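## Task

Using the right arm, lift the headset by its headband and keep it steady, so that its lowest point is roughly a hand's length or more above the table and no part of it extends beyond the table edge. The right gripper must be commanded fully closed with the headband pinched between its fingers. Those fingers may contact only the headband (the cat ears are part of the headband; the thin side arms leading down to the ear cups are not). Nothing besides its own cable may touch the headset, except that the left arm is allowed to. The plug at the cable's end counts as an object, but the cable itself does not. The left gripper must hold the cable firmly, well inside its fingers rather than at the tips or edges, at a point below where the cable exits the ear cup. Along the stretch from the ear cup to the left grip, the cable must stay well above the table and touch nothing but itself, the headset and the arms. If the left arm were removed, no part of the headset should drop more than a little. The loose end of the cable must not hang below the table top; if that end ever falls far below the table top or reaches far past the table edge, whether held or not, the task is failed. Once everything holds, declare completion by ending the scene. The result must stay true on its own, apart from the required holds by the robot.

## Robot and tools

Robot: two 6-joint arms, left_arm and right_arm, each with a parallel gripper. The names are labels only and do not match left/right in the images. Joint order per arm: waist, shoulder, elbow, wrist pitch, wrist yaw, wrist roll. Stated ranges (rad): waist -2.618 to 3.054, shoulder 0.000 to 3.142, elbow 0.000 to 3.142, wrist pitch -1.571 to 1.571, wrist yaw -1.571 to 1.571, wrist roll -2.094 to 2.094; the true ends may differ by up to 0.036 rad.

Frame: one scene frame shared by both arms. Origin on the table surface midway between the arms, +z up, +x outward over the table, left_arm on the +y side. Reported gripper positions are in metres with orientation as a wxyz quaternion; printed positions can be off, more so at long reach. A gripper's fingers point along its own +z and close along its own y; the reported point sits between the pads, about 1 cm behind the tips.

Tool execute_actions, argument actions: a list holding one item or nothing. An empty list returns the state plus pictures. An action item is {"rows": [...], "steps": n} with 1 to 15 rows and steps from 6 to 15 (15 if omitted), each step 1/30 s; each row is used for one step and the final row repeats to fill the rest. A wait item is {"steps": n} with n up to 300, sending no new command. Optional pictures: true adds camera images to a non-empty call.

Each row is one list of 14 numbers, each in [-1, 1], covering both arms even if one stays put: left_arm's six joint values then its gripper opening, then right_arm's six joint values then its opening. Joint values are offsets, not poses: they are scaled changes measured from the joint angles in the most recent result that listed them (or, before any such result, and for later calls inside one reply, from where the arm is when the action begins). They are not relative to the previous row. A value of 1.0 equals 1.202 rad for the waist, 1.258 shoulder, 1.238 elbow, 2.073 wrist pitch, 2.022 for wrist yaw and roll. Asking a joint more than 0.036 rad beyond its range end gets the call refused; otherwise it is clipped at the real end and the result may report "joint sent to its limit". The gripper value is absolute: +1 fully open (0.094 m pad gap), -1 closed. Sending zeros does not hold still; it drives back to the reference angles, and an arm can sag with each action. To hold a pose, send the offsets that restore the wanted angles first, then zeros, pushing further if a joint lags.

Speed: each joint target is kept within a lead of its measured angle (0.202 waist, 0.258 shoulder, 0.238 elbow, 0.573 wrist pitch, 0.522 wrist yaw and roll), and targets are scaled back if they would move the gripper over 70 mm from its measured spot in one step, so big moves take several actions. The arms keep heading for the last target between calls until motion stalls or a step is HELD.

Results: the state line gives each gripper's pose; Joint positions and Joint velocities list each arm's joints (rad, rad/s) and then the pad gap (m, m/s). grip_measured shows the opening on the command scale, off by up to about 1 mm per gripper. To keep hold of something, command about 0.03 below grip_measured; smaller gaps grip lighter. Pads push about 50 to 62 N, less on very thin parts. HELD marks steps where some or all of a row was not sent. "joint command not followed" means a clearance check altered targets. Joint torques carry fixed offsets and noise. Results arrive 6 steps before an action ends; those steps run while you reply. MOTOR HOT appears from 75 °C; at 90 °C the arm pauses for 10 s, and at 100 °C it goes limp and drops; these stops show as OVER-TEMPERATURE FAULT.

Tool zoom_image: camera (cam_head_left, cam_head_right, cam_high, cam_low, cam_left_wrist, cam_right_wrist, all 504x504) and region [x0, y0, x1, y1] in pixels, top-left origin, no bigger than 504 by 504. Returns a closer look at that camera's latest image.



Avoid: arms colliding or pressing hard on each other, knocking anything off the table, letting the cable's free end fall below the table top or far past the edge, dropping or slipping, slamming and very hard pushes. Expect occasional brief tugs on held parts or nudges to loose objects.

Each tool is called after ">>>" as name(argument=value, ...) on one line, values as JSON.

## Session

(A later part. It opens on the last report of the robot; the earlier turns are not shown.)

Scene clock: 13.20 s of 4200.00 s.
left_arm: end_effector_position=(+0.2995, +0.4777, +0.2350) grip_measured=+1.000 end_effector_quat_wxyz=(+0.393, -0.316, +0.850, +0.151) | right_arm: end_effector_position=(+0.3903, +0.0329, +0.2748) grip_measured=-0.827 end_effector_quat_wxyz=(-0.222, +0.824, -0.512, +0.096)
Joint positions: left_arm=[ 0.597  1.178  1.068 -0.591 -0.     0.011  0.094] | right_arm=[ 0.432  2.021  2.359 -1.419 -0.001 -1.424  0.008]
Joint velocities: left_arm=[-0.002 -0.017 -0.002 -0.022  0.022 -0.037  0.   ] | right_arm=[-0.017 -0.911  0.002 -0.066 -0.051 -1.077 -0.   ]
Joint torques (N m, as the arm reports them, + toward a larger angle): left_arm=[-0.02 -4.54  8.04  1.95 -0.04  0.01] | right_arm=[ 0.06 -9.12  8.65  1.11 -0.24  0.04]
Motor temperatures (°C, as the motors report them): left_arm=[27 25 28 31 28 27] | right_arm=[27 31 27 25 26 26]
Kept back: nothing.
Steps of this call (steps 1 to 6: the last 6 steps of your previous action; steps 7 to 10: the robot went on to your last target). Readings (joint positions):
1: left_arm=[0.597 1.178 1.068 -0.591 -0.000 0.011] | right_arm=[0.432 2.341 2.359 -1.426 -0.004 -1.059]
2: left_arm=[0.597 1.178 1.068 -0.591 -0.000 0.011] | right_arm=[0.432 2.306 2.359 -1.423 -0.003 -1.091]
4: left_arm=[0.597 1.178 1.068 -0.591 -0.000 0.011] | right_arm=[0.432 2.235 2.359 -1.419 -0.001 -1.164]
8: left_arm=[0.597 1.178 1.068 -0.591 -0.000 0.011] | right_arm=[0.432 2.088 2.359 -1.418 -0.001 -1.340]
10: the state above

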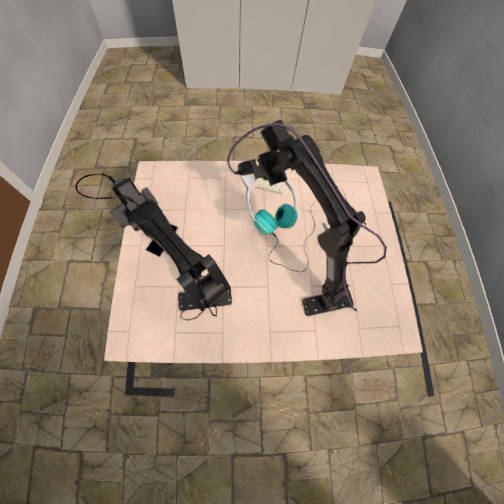

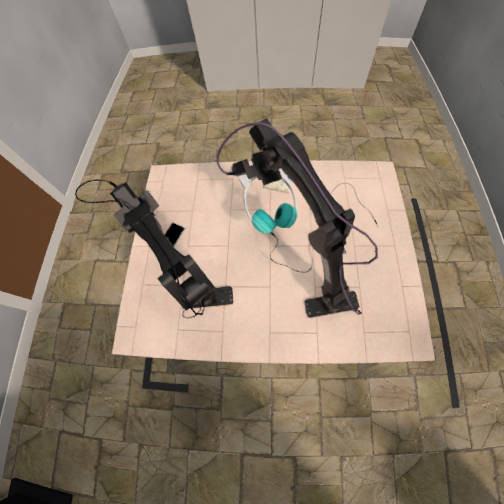

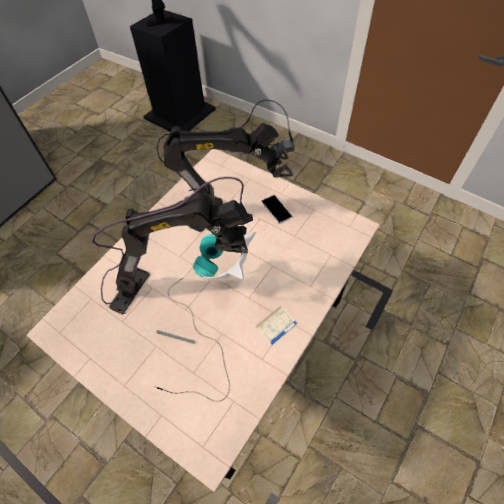

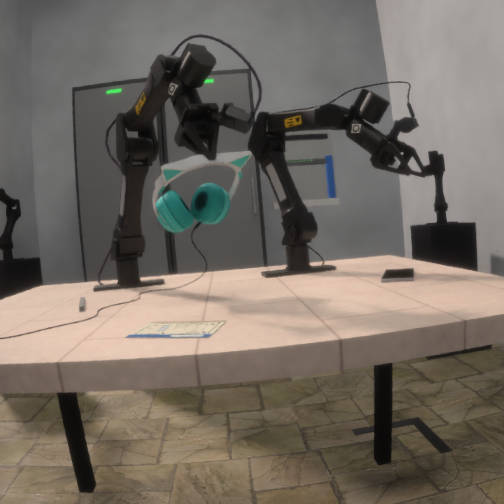

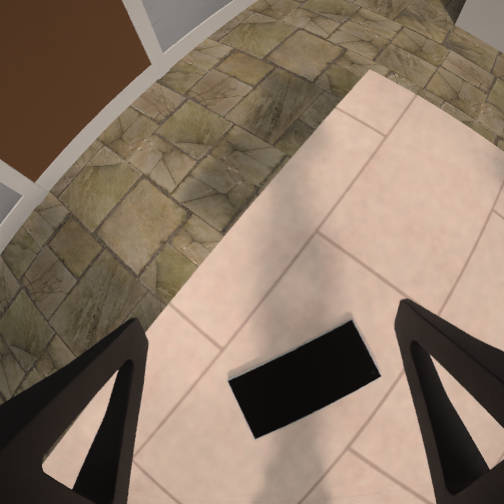

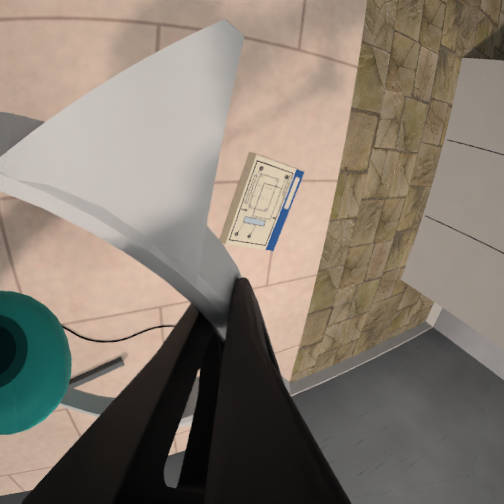

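>>> execute_actions(actions=[], pictures=false)

>>> execute_actions(actions=[{"rows":[[0,0,0,0,0,0,1,0,-0.03,-0.03,0.035,0,0,-1],[0,0,0,0,0,0,1,0,-0.06,-0.06,0.07,0,0,-1],[0,0,0,0,0,0,1,0,-0.09,-0.095,0.105,0,0,-1],[0,0,0,0,0,0,1,0,-0.12,-0.125,0.14,0,0,-1],[0,0,0,0,0,0,1,0,-0.15,-0.155,0.175,0,0,-1],[0,0,0,0,0,0,1,0,-0.18,-0.19,0.21,0,0,-1],[0,0,0,0,0,0,1,0,-0.21,-0.22,0.245,0,0,-1],[0,0,0,0,0,0,1,0,-0.24,-0.25,0.28,0,0,-1],[0,0,0,0,0,0,1,0,-0.27,-0.28,0.315,0,0,-1],[0,0,0,0,0,0,1,0,-0.30,-0.315,0.35,0,0,-1],[0,0,0,0,0,0,1,0,-0.33,-0.345,0.385,0,0,-1],[0,0,0,0,0,0,1,0,-0.36,-0.375,0.42,0,0,-1],[0,0,0,0,0,0,1,0,-0.39,-0.41,0.455,0,0,-1],[0,0,0,0,0,0,1,0,-0.42,-0.44,0.49,0,0,-1],[0,0,0,0,0,0,1,0,-0.45,-0.47,0.527,0,0,-1]],"steps":15}])

>>> execute_actions(actions=[{"steps":15}], pictures=true)

Scene clock: 14.17 s of 4200.00 s.
left_arm: end_effector_position=(+0.2995, +0.4777, +0.2350) grip_measured=+1.000 end_effector_quat_wxyz=(+0.393, -0.316, +0.850, +0.151) | right_arm: end_effector_position=(+0.3826, +0.0288, +0.2899) grip_measured=-0.828 end_effector_quat_wxyz=(-0.226, +0.857, -0.449, +0.115)
Joint positions: left_arm=[ 0.597  1.178  1.068 -0.591 -0.     0.011  0.094] | right_arm=[ 0.432  1.988  2.367 -1.437 -0.006 -1.571  0.008]
Joint velocities: left_arm=[-0.007  0.012  0.007  0.037 -0.037  0.051  0.   ] | right_arm=[-0.012  0.002 -0.012 -0.022 -0.022 -0.007  0.   ]
Joint torques (N m, as the arm reports them, + toward a larger angle): left_arm=[ 0.01 -4.48  8.12  1.95 -0.05 -0.01] | right_arm=[ -0.03 -10.5    7.63   1.3   -0.17  -0.01]
Motor temperatures (°C, as the motors report them): left_arm=[27 25 28 31 28 27] | right_arm=[27 31 27 25 26 26]
Kept back: nothing.
Steps of this call (steps 1 to 29: the robot went on to your last target). Readings (joint positions):
1: left_arm=[0.597 1.178 1.068 -0.591 -0.000 0.011] | right_arm=[0.432 1.994 2.360 -1.420 -0.001 -1.455]
2: left_arm=[0.597 1.178 1.068 -0.591 -0.000 0.011] | right_arm=[0.432 1.975 2.363 -1.424 -0.001 -1.479]
4: left_arm=[0.597 1.178 1.068 -0.591 -0.000 0.011] | right_arm=[0.432 1.957 2.367 -1.428 -0.003 -1.513]
8: left_arm=[0.597 1.178 1.068 -0.591 -0.000 0.011] | right_arm=[0.432 1.970 2.367 -1.434 -0.004 -1.549]
29: the state above

Scene clock: 14.47 s of 4200.00 s.
left_arm: end_effector_position=(+0.2995, +0.4777, +0.2350) grip_measured=+1.000 end_effector_quat_wxyz=(+0.393, -0.316, +0.850, +0.151) | right_arm: end_effector_position=(+0.3924, +0.0349, +0.3177) grip_measured=-0.828 end_effector_quat_wxyz=(-0.321, +0.826, -0.433, +0.167)
Joint positions: left_arm=[ 0.597  1.178  1.068 -0.591 -0.     0.011  0.094] | right_arm=[ 0.432  1.797  2.076 -1.109 -0.003 -1.571  0.008]
Joint velocities: left_arm=[-0.002  0.002  0.002 -0.037 -0.022 -0.022  0.   ] | right_arm=[-0.012 -0.93  -0.882  1.399 -0.022  0.022 -0.001]
Joint torques (N m, as the arm reports them, + toward a larger angle): left_arm=[-0.06 -4.51  8.12  1.94 -0.03  0.  ] | right_arm=[ -0.04 -12.37   9.4    2.03  -0.03  -0.01]
Motor temperatures (°C, as the motors report them): left_arm=[27 25 28 31 28 27] | right_arm=[27 31 27 25 26 26]
Steps of this call (steps 1 to 9: the first 9 steps of this action). Readings (joint positions):
1: left_arm=[0.597 1.178 1.068 -0.591 -0.000 0.011] | right_arm=[0.432 1.987 2.361 -1.430 -0.006 -1.571]
2: left_arm=[0.597 1.178 1.068 -0.591 -0.000 0.011] | right_arm=[0.432 1.977 2.340 -1.410 -0.006 -1.571]
4: left_arm=[0.597 1.178 1.068 -0.591 -0.000 0.011] | right_arm=[0.432 1.942 2.267 -1.341 -0.005 -1.571]
8: left_arm=[0.597 1.178 1.068 -0.591 -0.000 0.011] | right_arm=[0.432 1.828 2.108 -1.156 -0.003 -1.571]
9: the state above

Scene clock: 14.97 s of 4200.00 s.
left_arm: end_effector_position=(+0.2995, +0.4777, +0.2350) grip_measured=+1.000 end_effector_quat_wxyz=(+0.393, -0.316, +0.850, +0.151) | right_arm: end_effector_position=(+0.3749, +0.0228, +0.4869) grip_measured=-0.828 end_effector_quat_wxyz=(-0.585, +0.666, -0.348, +0.306)
Joint positions: left_arm=[ 0.597  1.178  1.068 -0.591 -0.     0.011  0.094] | right_arm=[ 0.432  1.446  1.786 -0.469 -0.003 -1.572  0.008]
Joint velocities: left_arm=[-0.002 -0.012 -0.012  0.051 -0.007  0.007  0.   ] | right_arm=[-0.007 -0.056 -0.002  0.579 -0.022 -0.051  0.   ]
Joint torques (N m, as the arm reports them, + toward a larger angle): left_arm=[-0.03 -4.54  8.12  1.94 -0.02  0.02] | right_arm=[-0.03 -6.73  7.66  2.54 -0.02  0.04]
Motor temperatures (°C, as the motors report them): left_arm=[27 25 28 31 28 27] | right_arm=[27 31 27 25 26 26]
Kept back: nothing.
Steps of this call (steps 1 to 6: the last 6 steps of your previous action; steps 7 to 15: the robot went on to your last target). Readings (joint positions):
1: left_arm=[0.597 1.178 1.068 -0.591 -0.000 0.011] | right_arm=[0.432 1.764 2.045 -1.060 -0.003 -1.571]
2: left_arm=[0.597 1.178 1.068 -0.591 -0.000 0.011] | right_arm=[0.432 1.729 2.013 -1.010 -0.003 -1.571]
4: left_arm=[0.597 1.178 1.068 -0.591 -0.000 0.011] | right_arm=[0.432 1.660 1.949 -0.906 -0.003 -1.571]
8: left_arm=[0.597 1.178 1.068 -0.591 -0.000 0.011] | right_arm=[0.432 1.529 1.828 -0.707 -0.003 -1.572]
15: the state above

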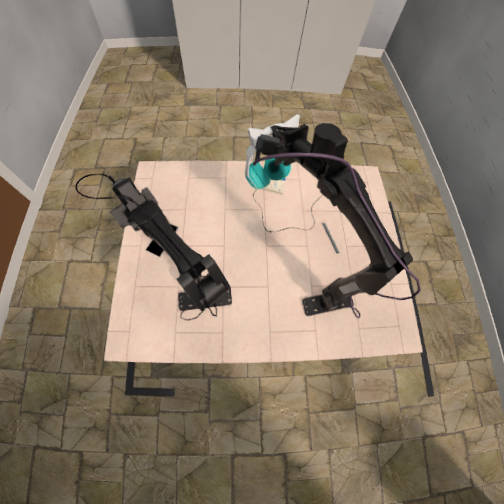

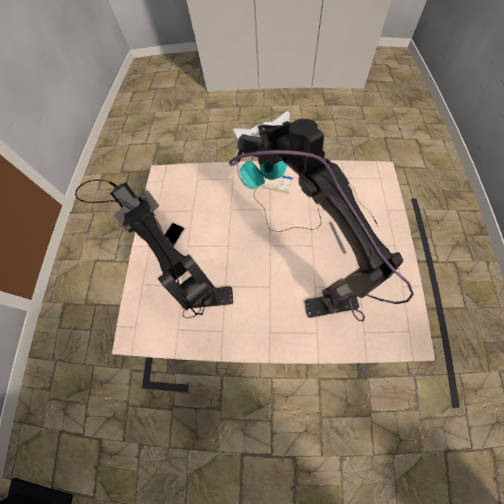

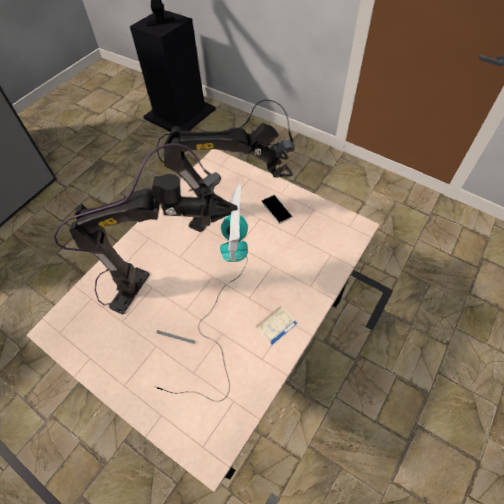

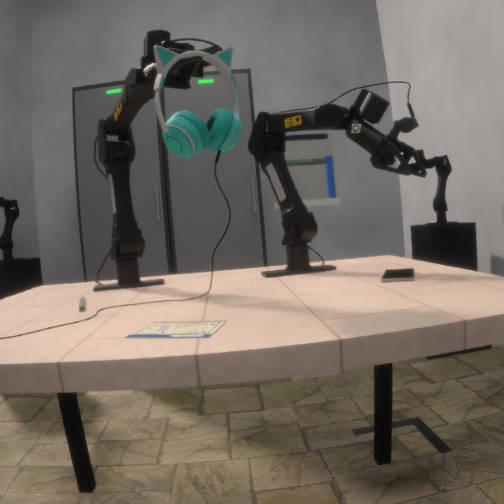

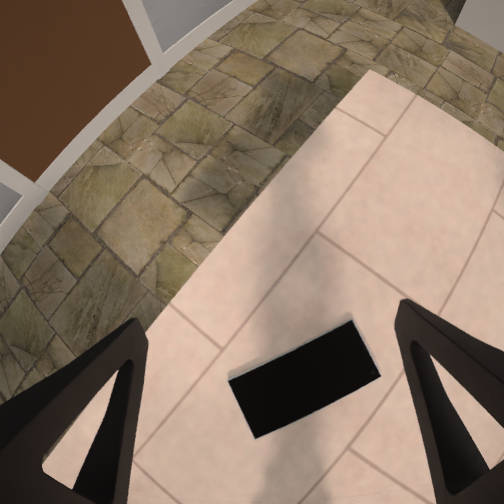

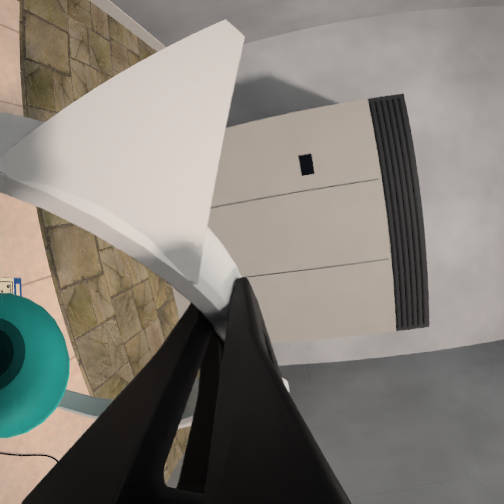

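>>> execute_actions(actions=[{"rows":[[-1,-0.29,-0.575,0.32,0,0,1,0,0,0,0,0,0,-1]],"steps":15}])

>>> execute_actions(actions=[{"steps":22}])

>>> execute_actions(actions=[{"rows":[[-0.07,0,0,0,0,0,1,0,0,0,0,0,0,-1]],"steps":12}], pictures=true)

Scene clock: 16.20 s of 4200.00 s.
left_arm: end_effector_position=(+0.3490, +0.3013, +0.2168) grip_measured=+1.000 end_effector_quat_wxyz=(+0.586, -0.072, +0.805, +0.059) | right_arm: end_effector_position=(+0.3778, +0.0248, +0.4631) grip_measured=-0.828 end_effector_quat_wxyz=(-0.558, +0.688, -0.359, +0.293)
Joint positions: left_arm=[ 0.061  0.798  0.499 -0.011 -0.003  0.01   0.094] | right_arm=[ 0.432  1.459  1.774 -0.522 -0.003 -1.574  0.008]
Joint velocities: left_arm=[-1.697  0.134 -1.531  0.608  0.007 -0.051  0.   ] | right_arm=[-0.012  0.032  0.007 -0.154 -0.051  0.007 -0.001]
Joint torques (N m, as the arm reports them, + toward a larger angle): left_arm=[-0.5  -0.95  6.84  2.01  0.04  0.  ] | right_arm=[-0.05 -6.37  9.09  2.93  0.02  0.03]
Motor temperatures (°C, as the motors report them): left_arm=[27 25 28 31 28 27] | right_arm=[27 31 27 26 26 26]
From where the robot then was, a joint's target lay farther than a number of 1.0 reaches, so one or more steps of this call were cut to that.
Steps of this call (steps 1 to 28: the robot went on to your last target; steps 29 to 37: the first 9 steps of this action). Readings (joint positions):
29: left_arm=[0.579 1.153 1.031 -0.520 -0.011 0.010] | right_arm=[0.432 1.446 1.774 -0.436 -0.003 -1.573]
30: left_arm=[0.535 1.102 0.963 -0.421 -0.017 0.010] | right_arm=[0.432 1.446 1.774 -0.448 -0.003 -1.573]
32: left_arm=[0.407 0.965 0.816 -0.255 -0.016 0.010] | right_arm=[0.432 1.448 1.774 -0.479 -0.003 -1.574]
36: left_arm=[0.120 0.797 0.552 -0.034 -0.002 0.010] | right_arm=[0.432 1.457 1.774 -0.517 -0.003 -1.574]
37: the state above

Scene clock: 16.93 s of 4200.00 s.
left_arm: end_effector_position=(+0.3085, +0.0951, +0.1536) grip_measured=+1.000 end_effector_quat_wxyz=(+0.532, +0.205, +0.811, -0.131) | right_arm: end_effector_position=(+0.3777, +0.0247, +0.4602) grip_measured=-0.828 end_effector_quat_wxyz=(-0.554, +0.692, -0.360, +0.291)
Joint positions: left_arm=[-0.603  0.822  0.347  0.063  0.009  0.01   0.094] | right_arm=[ 0.432  1.46   1.774 -0.532 -0.003 -1.575  0.008]
Joint velocities: left_arm=[ 0.002  0.017 -0.002  0.007  0.037  0.066  0.   ] | right_arm=[-0.002  0.007 -0.007 -0.007  0.037 -0.037  0.001]
Joint torques (N m, as the arm reports them, + toward a larger angle): left_arm=[-0.15 -2.29  9.09  2.3  -0.13  0.01] | right_arm=[ 0.03 -6.38  9.02  2.8   0.02  0.01]
Motor temperatures (°C, as the motors report them): left_arm=[27 25 28 32 28 27] | right_arm=[27 31 27 26 26 26]
Kept back: nothing.
Steps of this call (steps 1 to 6: the last 6 steps of your previous action; steps 7 to 22: the robot went on to your last target). Readings (joint positions):
1: left_arm=[-0.004 0.803 0.448 0.003 -0.005 0.010] | right_arm=[0.432 1.459 1.774 -0.526 -0.003 -1.575]
2: left_arm=[-0.076 0.809 0.405 0.007 -0.005 0.010] | right_arm=[0.432 1.460 1.774 -0.529 -0.003 -1.575]
4: left_arm=[-0.226 0.821 0.355 0.005 -0.003 0.010] | right_arm=[0.432 1.460 1.774 -0.531 -0.003 -1.575]
8: left_arm=[-0.515 0.822 0.347 0.032 0.000 0.010] | right_arm=[0.432 1.460 1.774 -0.532 -0.003 -1.575]
22: the state above

Scene clock: 17.13 s of 4200.00 s.
left_arm: end_effector_position=(+0.2966, +0.0742, +0.1536) grip_measured=+1.000 end_effector_quat_wxyz=(+0.526, +0.236, +0.803, -0.151) | right_arm: end_effector_position=(+0.3773, +0.0245, +0.4458) grip_measured=-0.828 end_effector_quat_wxyz=(-0.537, +0.706, -0.367, +0.282)
Joint positions: left_arm=[-0.681  0.822  0.347  0.063  0.007  0.01   0.094] | right_arm=[ 0.432  1.464  1.767 -0.571 -0.003 -1.576  0.008]
Joint velocities: left_arm=[-0.032 -0.012 -0.002 -0.022  0.037 -0.051  0.   ] | right_arm=[-0.002  0.061 -0.042 -0.154 -0.022 -0.037  0.   ]
Joint torques (N m, as the arm reports them, + toward a larger angle): left_arm=[-0.42 -1.42  8.28  2.2  -0.01  0.02] | right_arm=[ 0.03 -5.92  8.86  2.79  0.03  0.05]
Motor temperatures (°C, as the motors report them): left_arm=[27 25 28 32 28 27] | right_arm=[27 31 27 26 26 26]
Steps of this call (steps 1 to 6: the first 6 steps of this action). Readings (joint positions):
1: left_arm=[-0.613 0.822 0.347 0.063 0.004 0.010] | right_arm=[0.432 1.461 1.774 -0.536 -0.003 -1.575]
2: left_arm=[-0.637 0.822 0.347 0.063 0.003 0.010] | right_arm=[0.432 1.461 1.774 -0.542 -0.003 -1.575]
4: left_arm=[-0.673 0.822 0.347 0.063 0.007 0.010] | right_arm=[0.432 1.461 1.771 -0.559 -0.003 -1.576]
6: the state above

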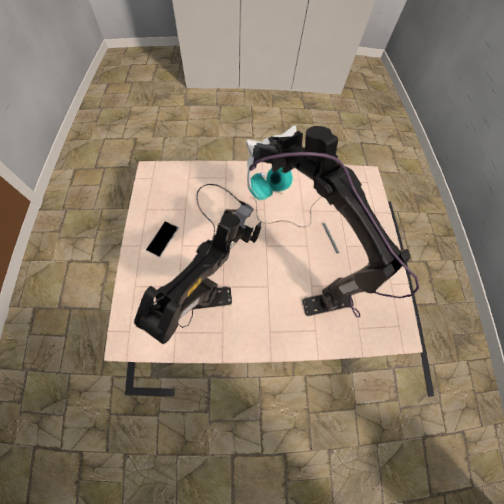

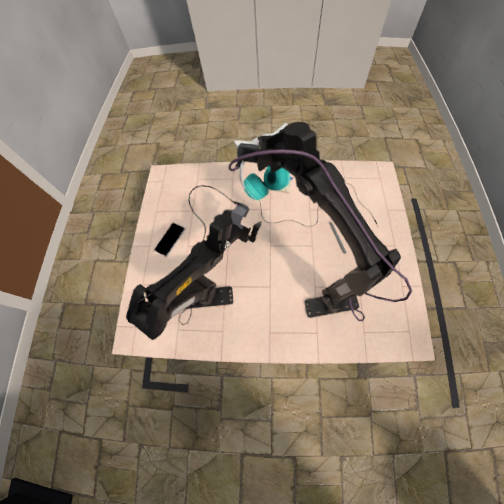

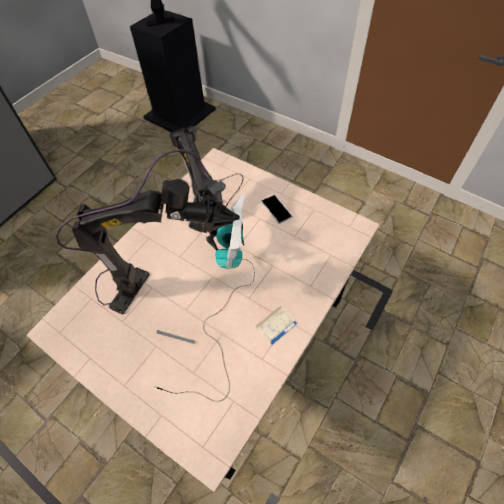

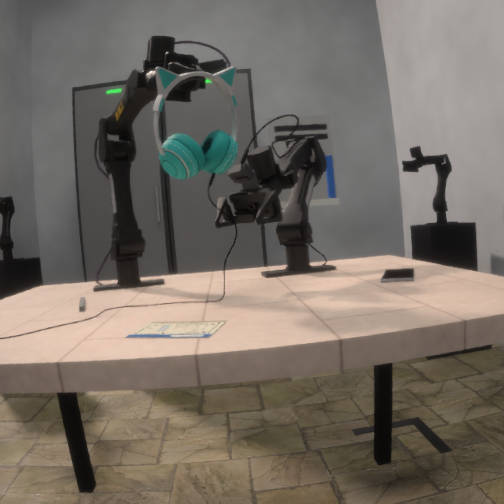

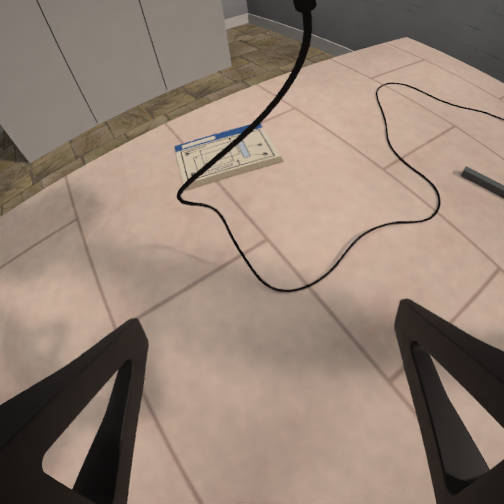

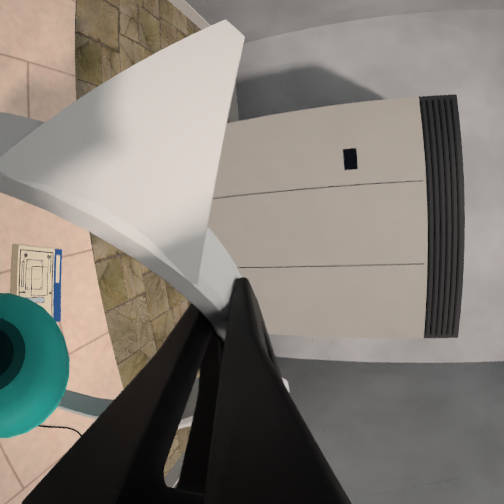

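>>> execute_actions(actions=[{"rows":[[0,0,0.01,0,0,0,1,0,-0.01,0.005,0.05,0,0,-1],[0,0,0.01,0,0,0,1,0,-0.015,0.005,0.08,0,0,-1],[0,0,0.01,0,0,0,1,0,-0.02,0.01,0.11,0,0,-1],[0,0,0.01,0,0,0,1,0,-0.02,0.01,0.14,0,0,-1],[0,0,0.01,0,0,0,1,0,-0.02,0.01,0.165,0,0,-1]],"steps":15}])

>>> execute_actions(actions=[{"steps":20}], pictures=true)

Scene clock: 17.80 s of 4200.00 s.
left_arm: end_effector_position=(+0.2966, +0.0742, +0.1536) grip_measured=+1.000 end_effector_quat_wxyz=(+0.526, +0.236, +0.803, -0.151) | right_arm: end_effector_position=(+0.3875, +0.0315, +0.4871) grip_measured=-0.828 end_effector_quat_wxyz=(-0.598, +0.654, -0.339, +0.316)
Joint positions: left_arm=[-0.681  0.822  0.347  0.063  0.007  0.01   0.094] | right_arm=[ 0.432  1.473  1.759 -0.371 -0.003 -1.579  0.008]
Joint velocities: left_arm=[ 0.002 -0.007 -0.012  0.022 -0.007  0.022  0.   ] | right_arm=[ 0.007 -0.017  0.002  0.549 -0.007 -0.051  0.   ]
Joint torques (N m, as the arm reports them, + toward a larger angle): left_arm=[ 0.03 -1.42  9.46  2.2  -0.03  0.  ] | right_arm=[-0.01 -8.15  9.91  2.67  0.03  0.02]
Motor temperatures (°C, as the motors report them): left_arm=[27 25 28 32 28 27] | right_arm=[27 31 27 27 26 26]
Steps of this call (steps 1 to 6: the last 6 steps of your previous action; steps 7 to 11: the robot went on to your last target; steps 12 to 20: the first 9 steps of this action). Readings (joint positions):
12: left_arm=[-0.681 0.822 0.347 0.063 0.007 0.010] | right_arm=[0.432 1.473 1.762 -0.588 -0.003 -1.577]
13: left_arm=[-0.681 0.822 0.347 0.063 0.007 0.010] | right_arm=[0.432 1.473 1.761 -0.578 -0.003 -1.578]
15: left_arm=[-0.681 0.822 0.347 0.063 0.007 0.010] | right_arm=[0.432 1.473 1.760 -0.530 -0.003 -1.578]
19: left_arm=[-0.681 0.822 0.347 0.063 0.007 0.010] | right_arm=[0.432 1.473 1.759 -0.394 -0.003 -1.579]
20: the state above

Scene clock: 18.47 s of 4200.00 s.
left_arm: end_effector_position=(+0.2966, +0.0742, +0.1536) grip_measured=+1.000 end_effector_quat_wxyz=(+0.526, +0.236, +0.803, -0.151) | right_arm: end_effector_position=(+0.3882, +0.0320, +0.5005) grip_measured=-0.828 end_effector_quat_wxyz=(+0.616, -0.637, +0.330, -0.325)
Joint positions: left_arm=[-0.681  0.822  0.347  0.063  0.007  0.01   0.094] | right_arm=[ 0.432  1.473  1.759 -0.317 -0.003 -1.579  0.008]
Joint velocities: left_arm=[-0.022  0.007  0.002  0.007  0.037 -0.007  0.   ] | right_arm=[-0.002 -0.002 -0.012 -0.037 -0.037 -0.022  0.   ]
Joint torques (N m, as the arm reports them, + toward a larger angle): left_arm=[-0.03 -1.38  9.45  2.18 -0.02  0.  ] | right_arm=[-0.06 -8.15  9.91  3.07  0.03  0.04]
Motor temperatures (°C, as the motors report them): left_arm=[27 25 29 32 28 27] | right_arm=[27 31 27 27 26 26]
Kept back: nothing.
Steps of this call (steps 1 to 6: the last 6 steps of your previous action; steps 7 to 20: the robot went on to your last target). Readings (joint positions):
1: left_arm=[-0.681 0.822 0.347 0.063 0.007 0.010] | right_arm=[0.432 1.473 1.759 -0.355 -0.003 -1.579]
2: left_arm=[-0.681 0.822 0.347 0.063 0.007 0.010] | right_arm=[0.432 1.473 1.759 -0.343 -0.003 -1.579]
4: left_arm=[-0.681 0.822 0.347 0.063 0.007 0.010] | right_arm=[0.432 1.473 1.759 -0.330 -0.003 -1.579]
8: left_arm=[-0.681 0.822 0.347 0.063 0.007 0.010] | right_arm=[0.432 1.473 1.759 -0.320 -0.003 -1.579]
20: the state above

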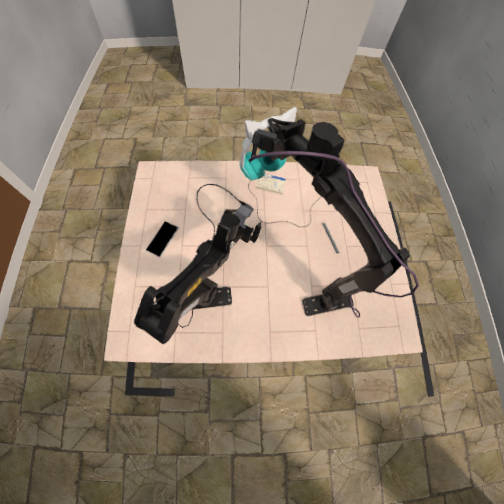

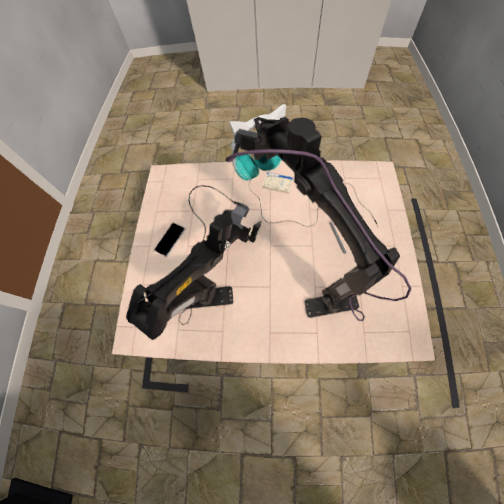

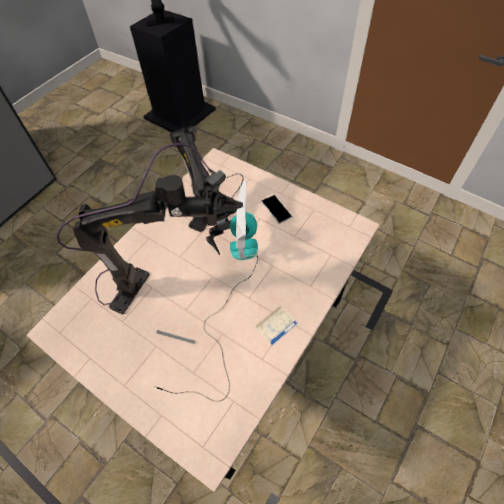

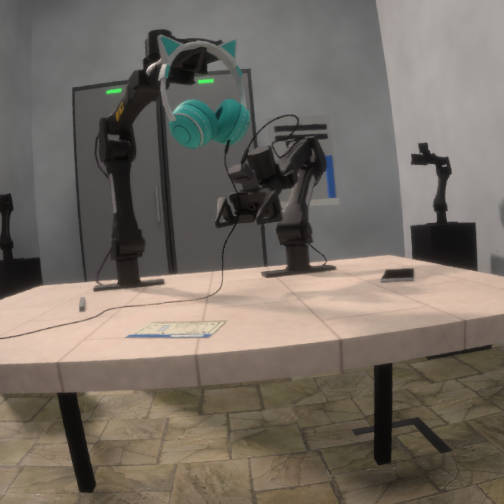

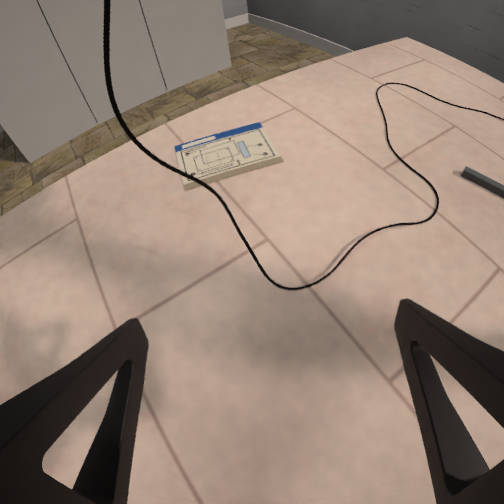

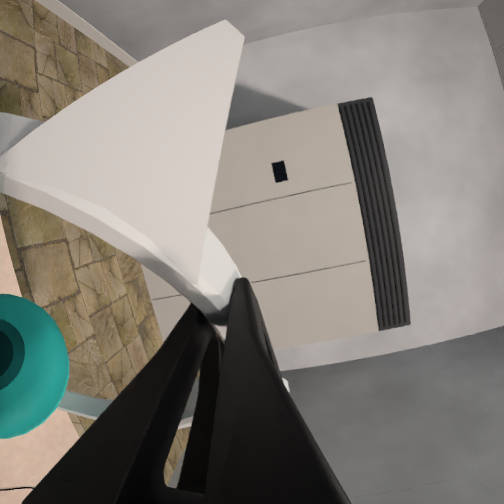

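>>> execute_actions(actions=[{"rows":[[0.05,0.03,0.02,0.01,0,0,1,0,-0.012,0.008,0.02,0,0,-1],[0.1,0.06,0.04,0.02,0,0,1,0,-0.012,0.008,0.02,0,0,-1],[0.1,0.12,0.06,0.04,0,0,1,0,-0.012,0.008,0.02,0,0,-1],[0.1,0.18,0.09,0.065,0,0,1,0,-0.012,0.008,0.02,0,0,-1],[0.1,0.24,0.115,0.085,0,0,1,0,-0.012,0.008,0.02,0,0,-1],[0.1,0.28,0.135,0.1,0,0,1,0,-0.012,0.008,0.02,0,0,-1]],"steps":15}])

>>> execute_actions(actions=[{"steps":15}], pictures=true)

Scene clock: 20.93 s of 4200.00 s.
left_arm: end_effector_position=(+0.3605, +0.0836, +0.1361) grip_measured=+1.000 end_effector_quat_wxyz=(+0.504, +0.194, +0.834, -0.114) | right_arm: end_effector_position=(+0.3880, +0.0318, +0.4942) grip_measured=-0.828 end_effector_quat_wxyz=(+0.607, -0.646, +0.334, -0.321)
Joint positions: left_arm=[-0.566  1.175  0.482  0.209  0.008  0.01   0.094] | right_arm=[ 0.432  1.473  1.759 -0.343 -0.003 -1.581  0.008]
Joint velocities: left_arm=[-0.012  0.315  0.081  0.359 -0.022 -0.007  0.   ] | right_arm=[ 0.007 -0.012  0.012 -0.081 -0.095  0.022 -0.   ]
Joint torques (N m, as the arm reports them, + toward a larger angle): left_arm=[ 0.33 -6.27 10.39  2.24 -0.03  0.01] | right_arm=[-0.05 -6.63  8.93  2.87  0.03  0.04]
Motor temperatures (°C, as the motors report them): left_arm=[27 25 29 33 28 27] | right_arm=[27 31 27 28 26 26]
Steps of this call (steps 1 to 15: the robot went on to your last target; steps 16 to 65: nothing new was sent; steps 66 to 74: the first 9 steps of this action). Readings (joint positions):
66: left_arm=[-0.674 0.826 0.347 0.066 0.010 0.010] | right_arm=[0.432 1.473 1.759 -0.319 -0.003 -1.579]
67: left_arm=[-0.649 0.840 0.350 0.072 0.015 0.010] | right_arm=[0.432 1.473 1.759 -0.323 -0.003 -1.579]
69: left_arm=[-0.589 0.920 0.378 0.098 0.012 0.010] | right_arm=[0.432 1.473 1.759 -0.331 -0.003 -1.580]
73: left_arm=[-0.566 1.157 0.477 0.194 0.008 0.010] | right_arm=[0.432 1.473 1.759 -0.342 -0.003 -1.581]
74: the state above

Scene clock: 21.43 s of 4200.00 s.
left_arm: end_effector_position=(+0.3660, +0.0810, +0.1462) grip_measured=+1.000 end_effector_quat_wxyz=(+0.524, +0.191, +0.822, -0.118) | right_arm: end_effector_position=(+0.3879, +0.0318, +0.4936) grip_measured=-0.828 end_effector_quat_wxyz=(+0.606, -0.646, +0.334, -0.321)
Joint positions: left_arm=[-0.566  1.181  0.483  0.261  0.008  0.01   0.094] | right_arm=[ 0.432  1.473  1.759 -0.345 -0.003 -1.581  0.008]
Joint velocities: left_arm=[ 0.002 -0.007 -0.007  0.095  0.007 -0.051  0.   ] | right_arm=[-0.012  0.002 -0.017 -0.051  0.037 -0.022 -0.   ]
Joint torques (N m, as the arm reports them, + toward a larger angle): left_arm=[ 0.36 -4.83 10.75  2.29 -0.02  0.01] | right_arm=[-0.01 -6.63  9.04  2.88  0.04  0.03]
Motor temperatures (°C, as the motors report them): left_arm=[27 25 29 33 28 27] | right_arm=[27 31 27 28 26 26]
Kept back: nothing.
Steps of this call (steps 1 to 6: the last 6 steps of your previous action; steps 7 to 15: the robot went on to your last target). Readings (joint positions):
1: left_arm=[-0.566 1.181 0.483 0.218 0.008 0.010] | right_arm=[0.432 1.473 1.759 -0.344 -0.003 -1.581]
2: left_arm=[-0.566 1.181 0.483 0.224 0.008 0.010] | right_arm=[0.432 1.473 1.759 -0.344 -0.003 -1.581]
4: left_arm=[-0.566 1.181 0.483 0.239 0.008 0.010] | right_arm=[0.432 1.473 1.759 -0.345 -0.003 -1.581]
8: left_arm=[-0.566 1.181 0.483 0.254 0.008 0.010] | right_arm=[0.432 1.473 1.759 -0.345 -0.003 -1.581]
15: the state above

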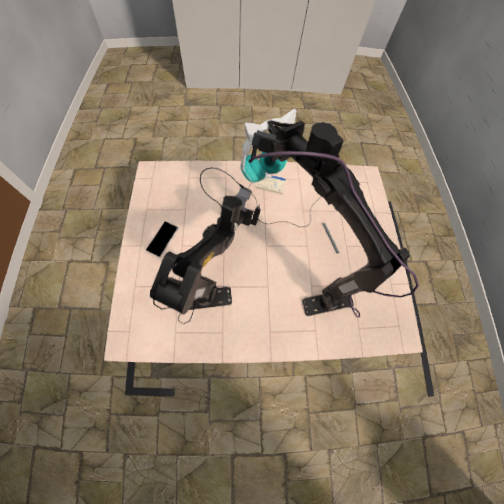

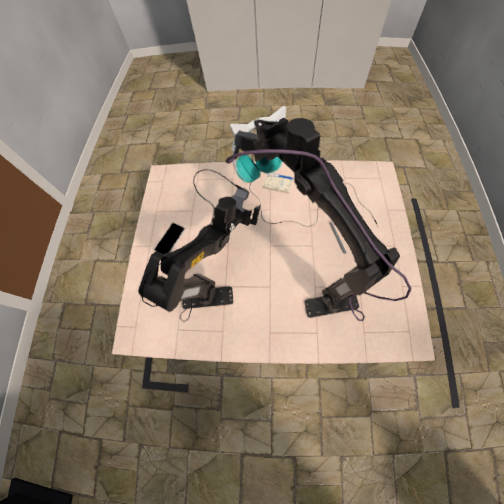

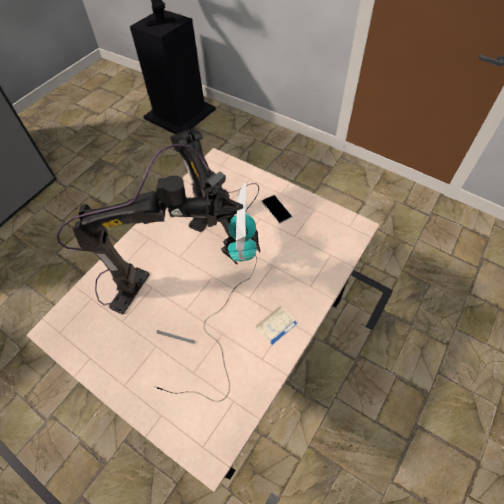

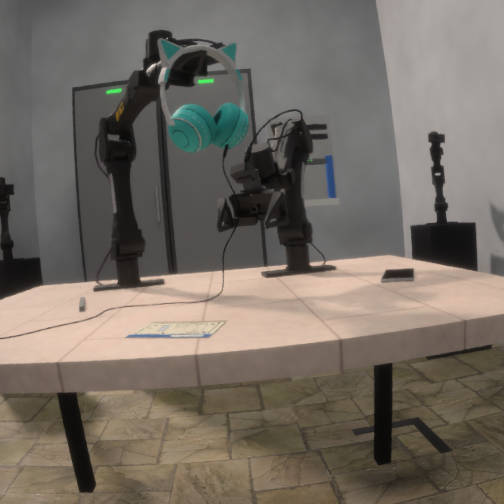

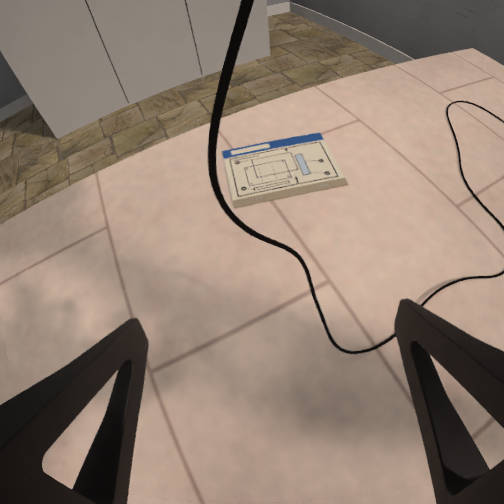

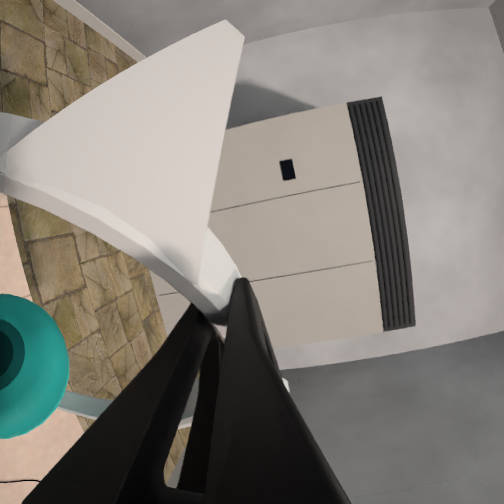

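>>> execute_actions(actions=[{"rows":[[0.01,0,0.01,0,0,0,1,0,-0.012,0.04,0,0,0,-1],[0.02,0,0.01,0,0,0,1,0,-0.012,0.08,-0.01,0,0,-1],[0.03,0.03,0.03,0.01,0,0,1,0,-0.012,0.12,-0.03,0,0,-1],[0.03,0.06,0.05,0.02,0,0,1,0,-0.012,0.16,-0.05,0,0,-1],[0.03,0.08,0.065,0.03,0,0,1,0,-0.012,0.175,-0.06,0,0,-1]],"steps":15}])

>>> execute_actions(actions=[{"steps":15}], pictures=true)

Scene clock: 23.60 s of 4200.00 s.
left_arm: end_effector_position=(+0.3861, +0.0839, +0.1403) grip_measured=+1.000 end_effector_quat_wxyz=(+0.520, +0.180, +0.828, -0.110) | right_arm: end_effector_position=(+0.3719, +0.0208, +0.5300) grip_measured=-0.828 end_effector_quat_wxyz=(+0.609, -0.644, +0.331, -0.323)
Joint positions: left_arm=[-0.537  1.28   0.53   0.299  0.008  0.01   0.094] | right_arm=[ 0.432  1.487  1.935 -0.496 -0.003 -1.583  0.008]
Joint velocities: left_arm=[ 0.007  0.042 -0.007  0.051 -0.007  0.007  0.   ] | right_arm=[-0.007 -0.125  0.242  0.051 -0.066  0.066  0.001]
Joint torques (N m, as the arm reports them, + toward a larger angle): left_arm=[ 0.51 -5.37 10.67  2.28 -0.03 -0.01] | right_arm=[-0.01 -6.61  9.78  2.4   0.04  0.05]
Motor temperatures (°C, as the motors report them): left_arm=[27 25 30 33 28 27] | right_arm=[27 31 27 29 26 26]
Steps of this call (steps 1 to 15: the robot went on to your last target; steps 16 to 56: nothing new was sent; steps 57 to 65: the first 9 steps of this action). Readings (joint positions):
57: left_arm=[-0.566 1.181 0.483 0.262 0.008 0.010] | right_arm=[0.432 1.473 1.761 -0.351 -0.003 -1.581]
58: left_arm=[-0.564 1.181 0.483 0.262 0.008 0.010] | right_arm=[0.432 1.474 1.771 -0.370 -0.003 -1.582]
60: left_arm=[-0.551 1.197 0.488 0.269 0.008 0.010] | right_arm=[0.432 1.487 1.826 -0.435 -0.003 -1.583]
64: left_arm=[-0.537 1.276 0.529 0.296 0.008 0.010] | right_arm=[0.432 1.491 1.925 -0.496 -0.003 -1.583]
65: the state above

Scene clock: 24.10 s of 4200.00 s.
left_arm: end_effector_position=(+0.3876, +0.0832, +0.1435) grip_measured=+1.000 end_effector_quat_wxyz=(+0.526, +0.179, +0.824, -0.111) | right_arm: end_effector_position=(+0.3671, +0.0174, +0.5284) grip_measured=-0.828 end_effector_quat_wxyz=(+0.603, -0.650, +0.335, -0.320)
Joint positions: left_arm=[-0.537  1.28   0.53   0.314  0.008  0.01   0.094] | right_arm=[ 0.432  1.478  1.946 -0.537 -0.003 -1.583  0.008]
Joint velocities: left_arm=[-0.002 -0.002 -0.002  0.007  0.051 -0.051  0.   ] | right_arm=[-0.002  0.007  0.002  0.037  0.022  0.037 -0.001]
Joint torques (N m, as the arm reports them, + toward a larger angle): left_arm=[ 0.49 -5.07 10.74  2.27 -0.01  0.  ] | right_arm=[-0.03 -6.46 10.16  2.83  0.02  0.03]
Motor temperatures (°C, as the motors report them): left_arm=[27 25 30 33 28 27] | right_arm=[27 31 27 29 26 26]
Kept back: nothing.
Steps of this call (steps 1 to 6: the last 6 steps of your previous action; steps 7 to 15: the robot went on to your last target). Readings (joint positions):
1: left_arm=[-0.537 1.280 0.530 0.301 0.008 0.010] | right_arm=[0.432 1.483 1.941 -0.497 -0.003 -1.583]
2: left_arm=[-0.537 1.280 0.530 0.304 0.008 0.010] | right_arm=[0.432 1.480 1.944 -0.498 -0.003 -1.583]
4: left_arm=[-0.537 1.280 0.530 0.308 0.008 0.010] | right_arm=[0.432 1.478 1.946 -0.502 -0.003 -1.583]
8: left_arm=[-0.537 1.280 0.530 0.312 0.008 0.010] | right_arm=[0.432 1.478 1.946 -0.528 -0.003 -1.583]
15: the state above

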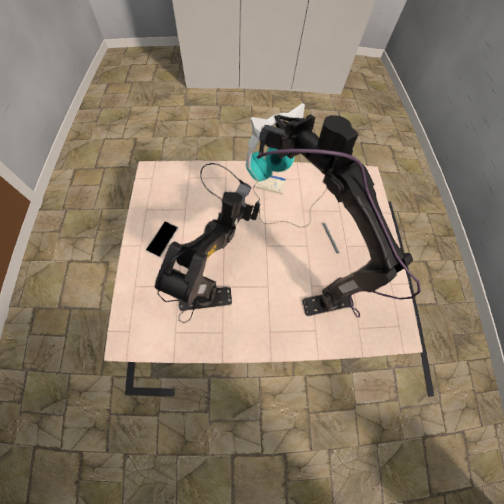

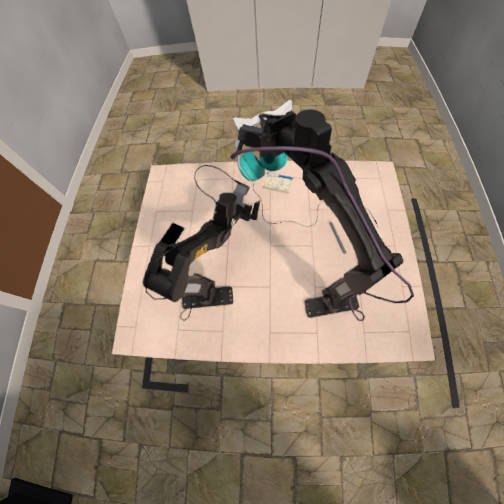

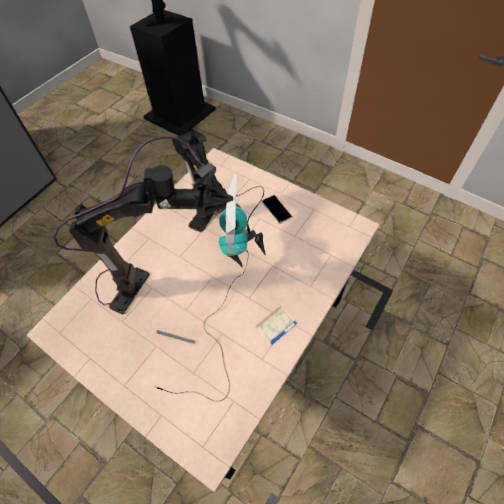

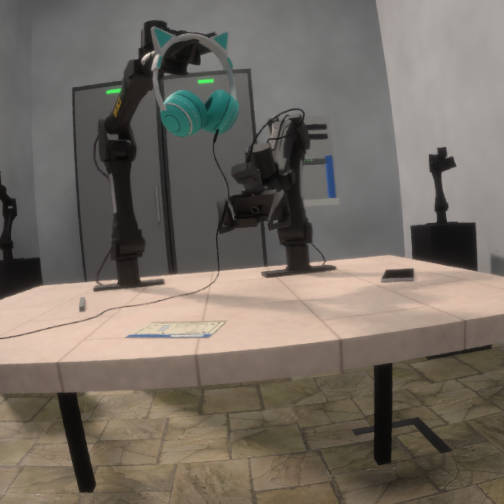

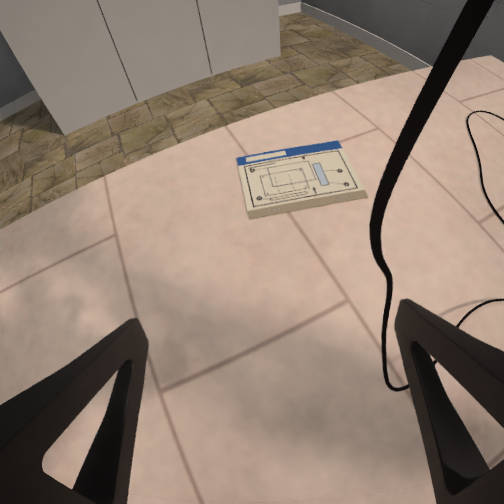

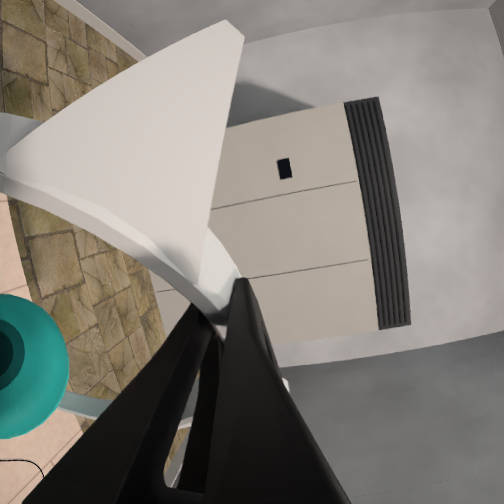

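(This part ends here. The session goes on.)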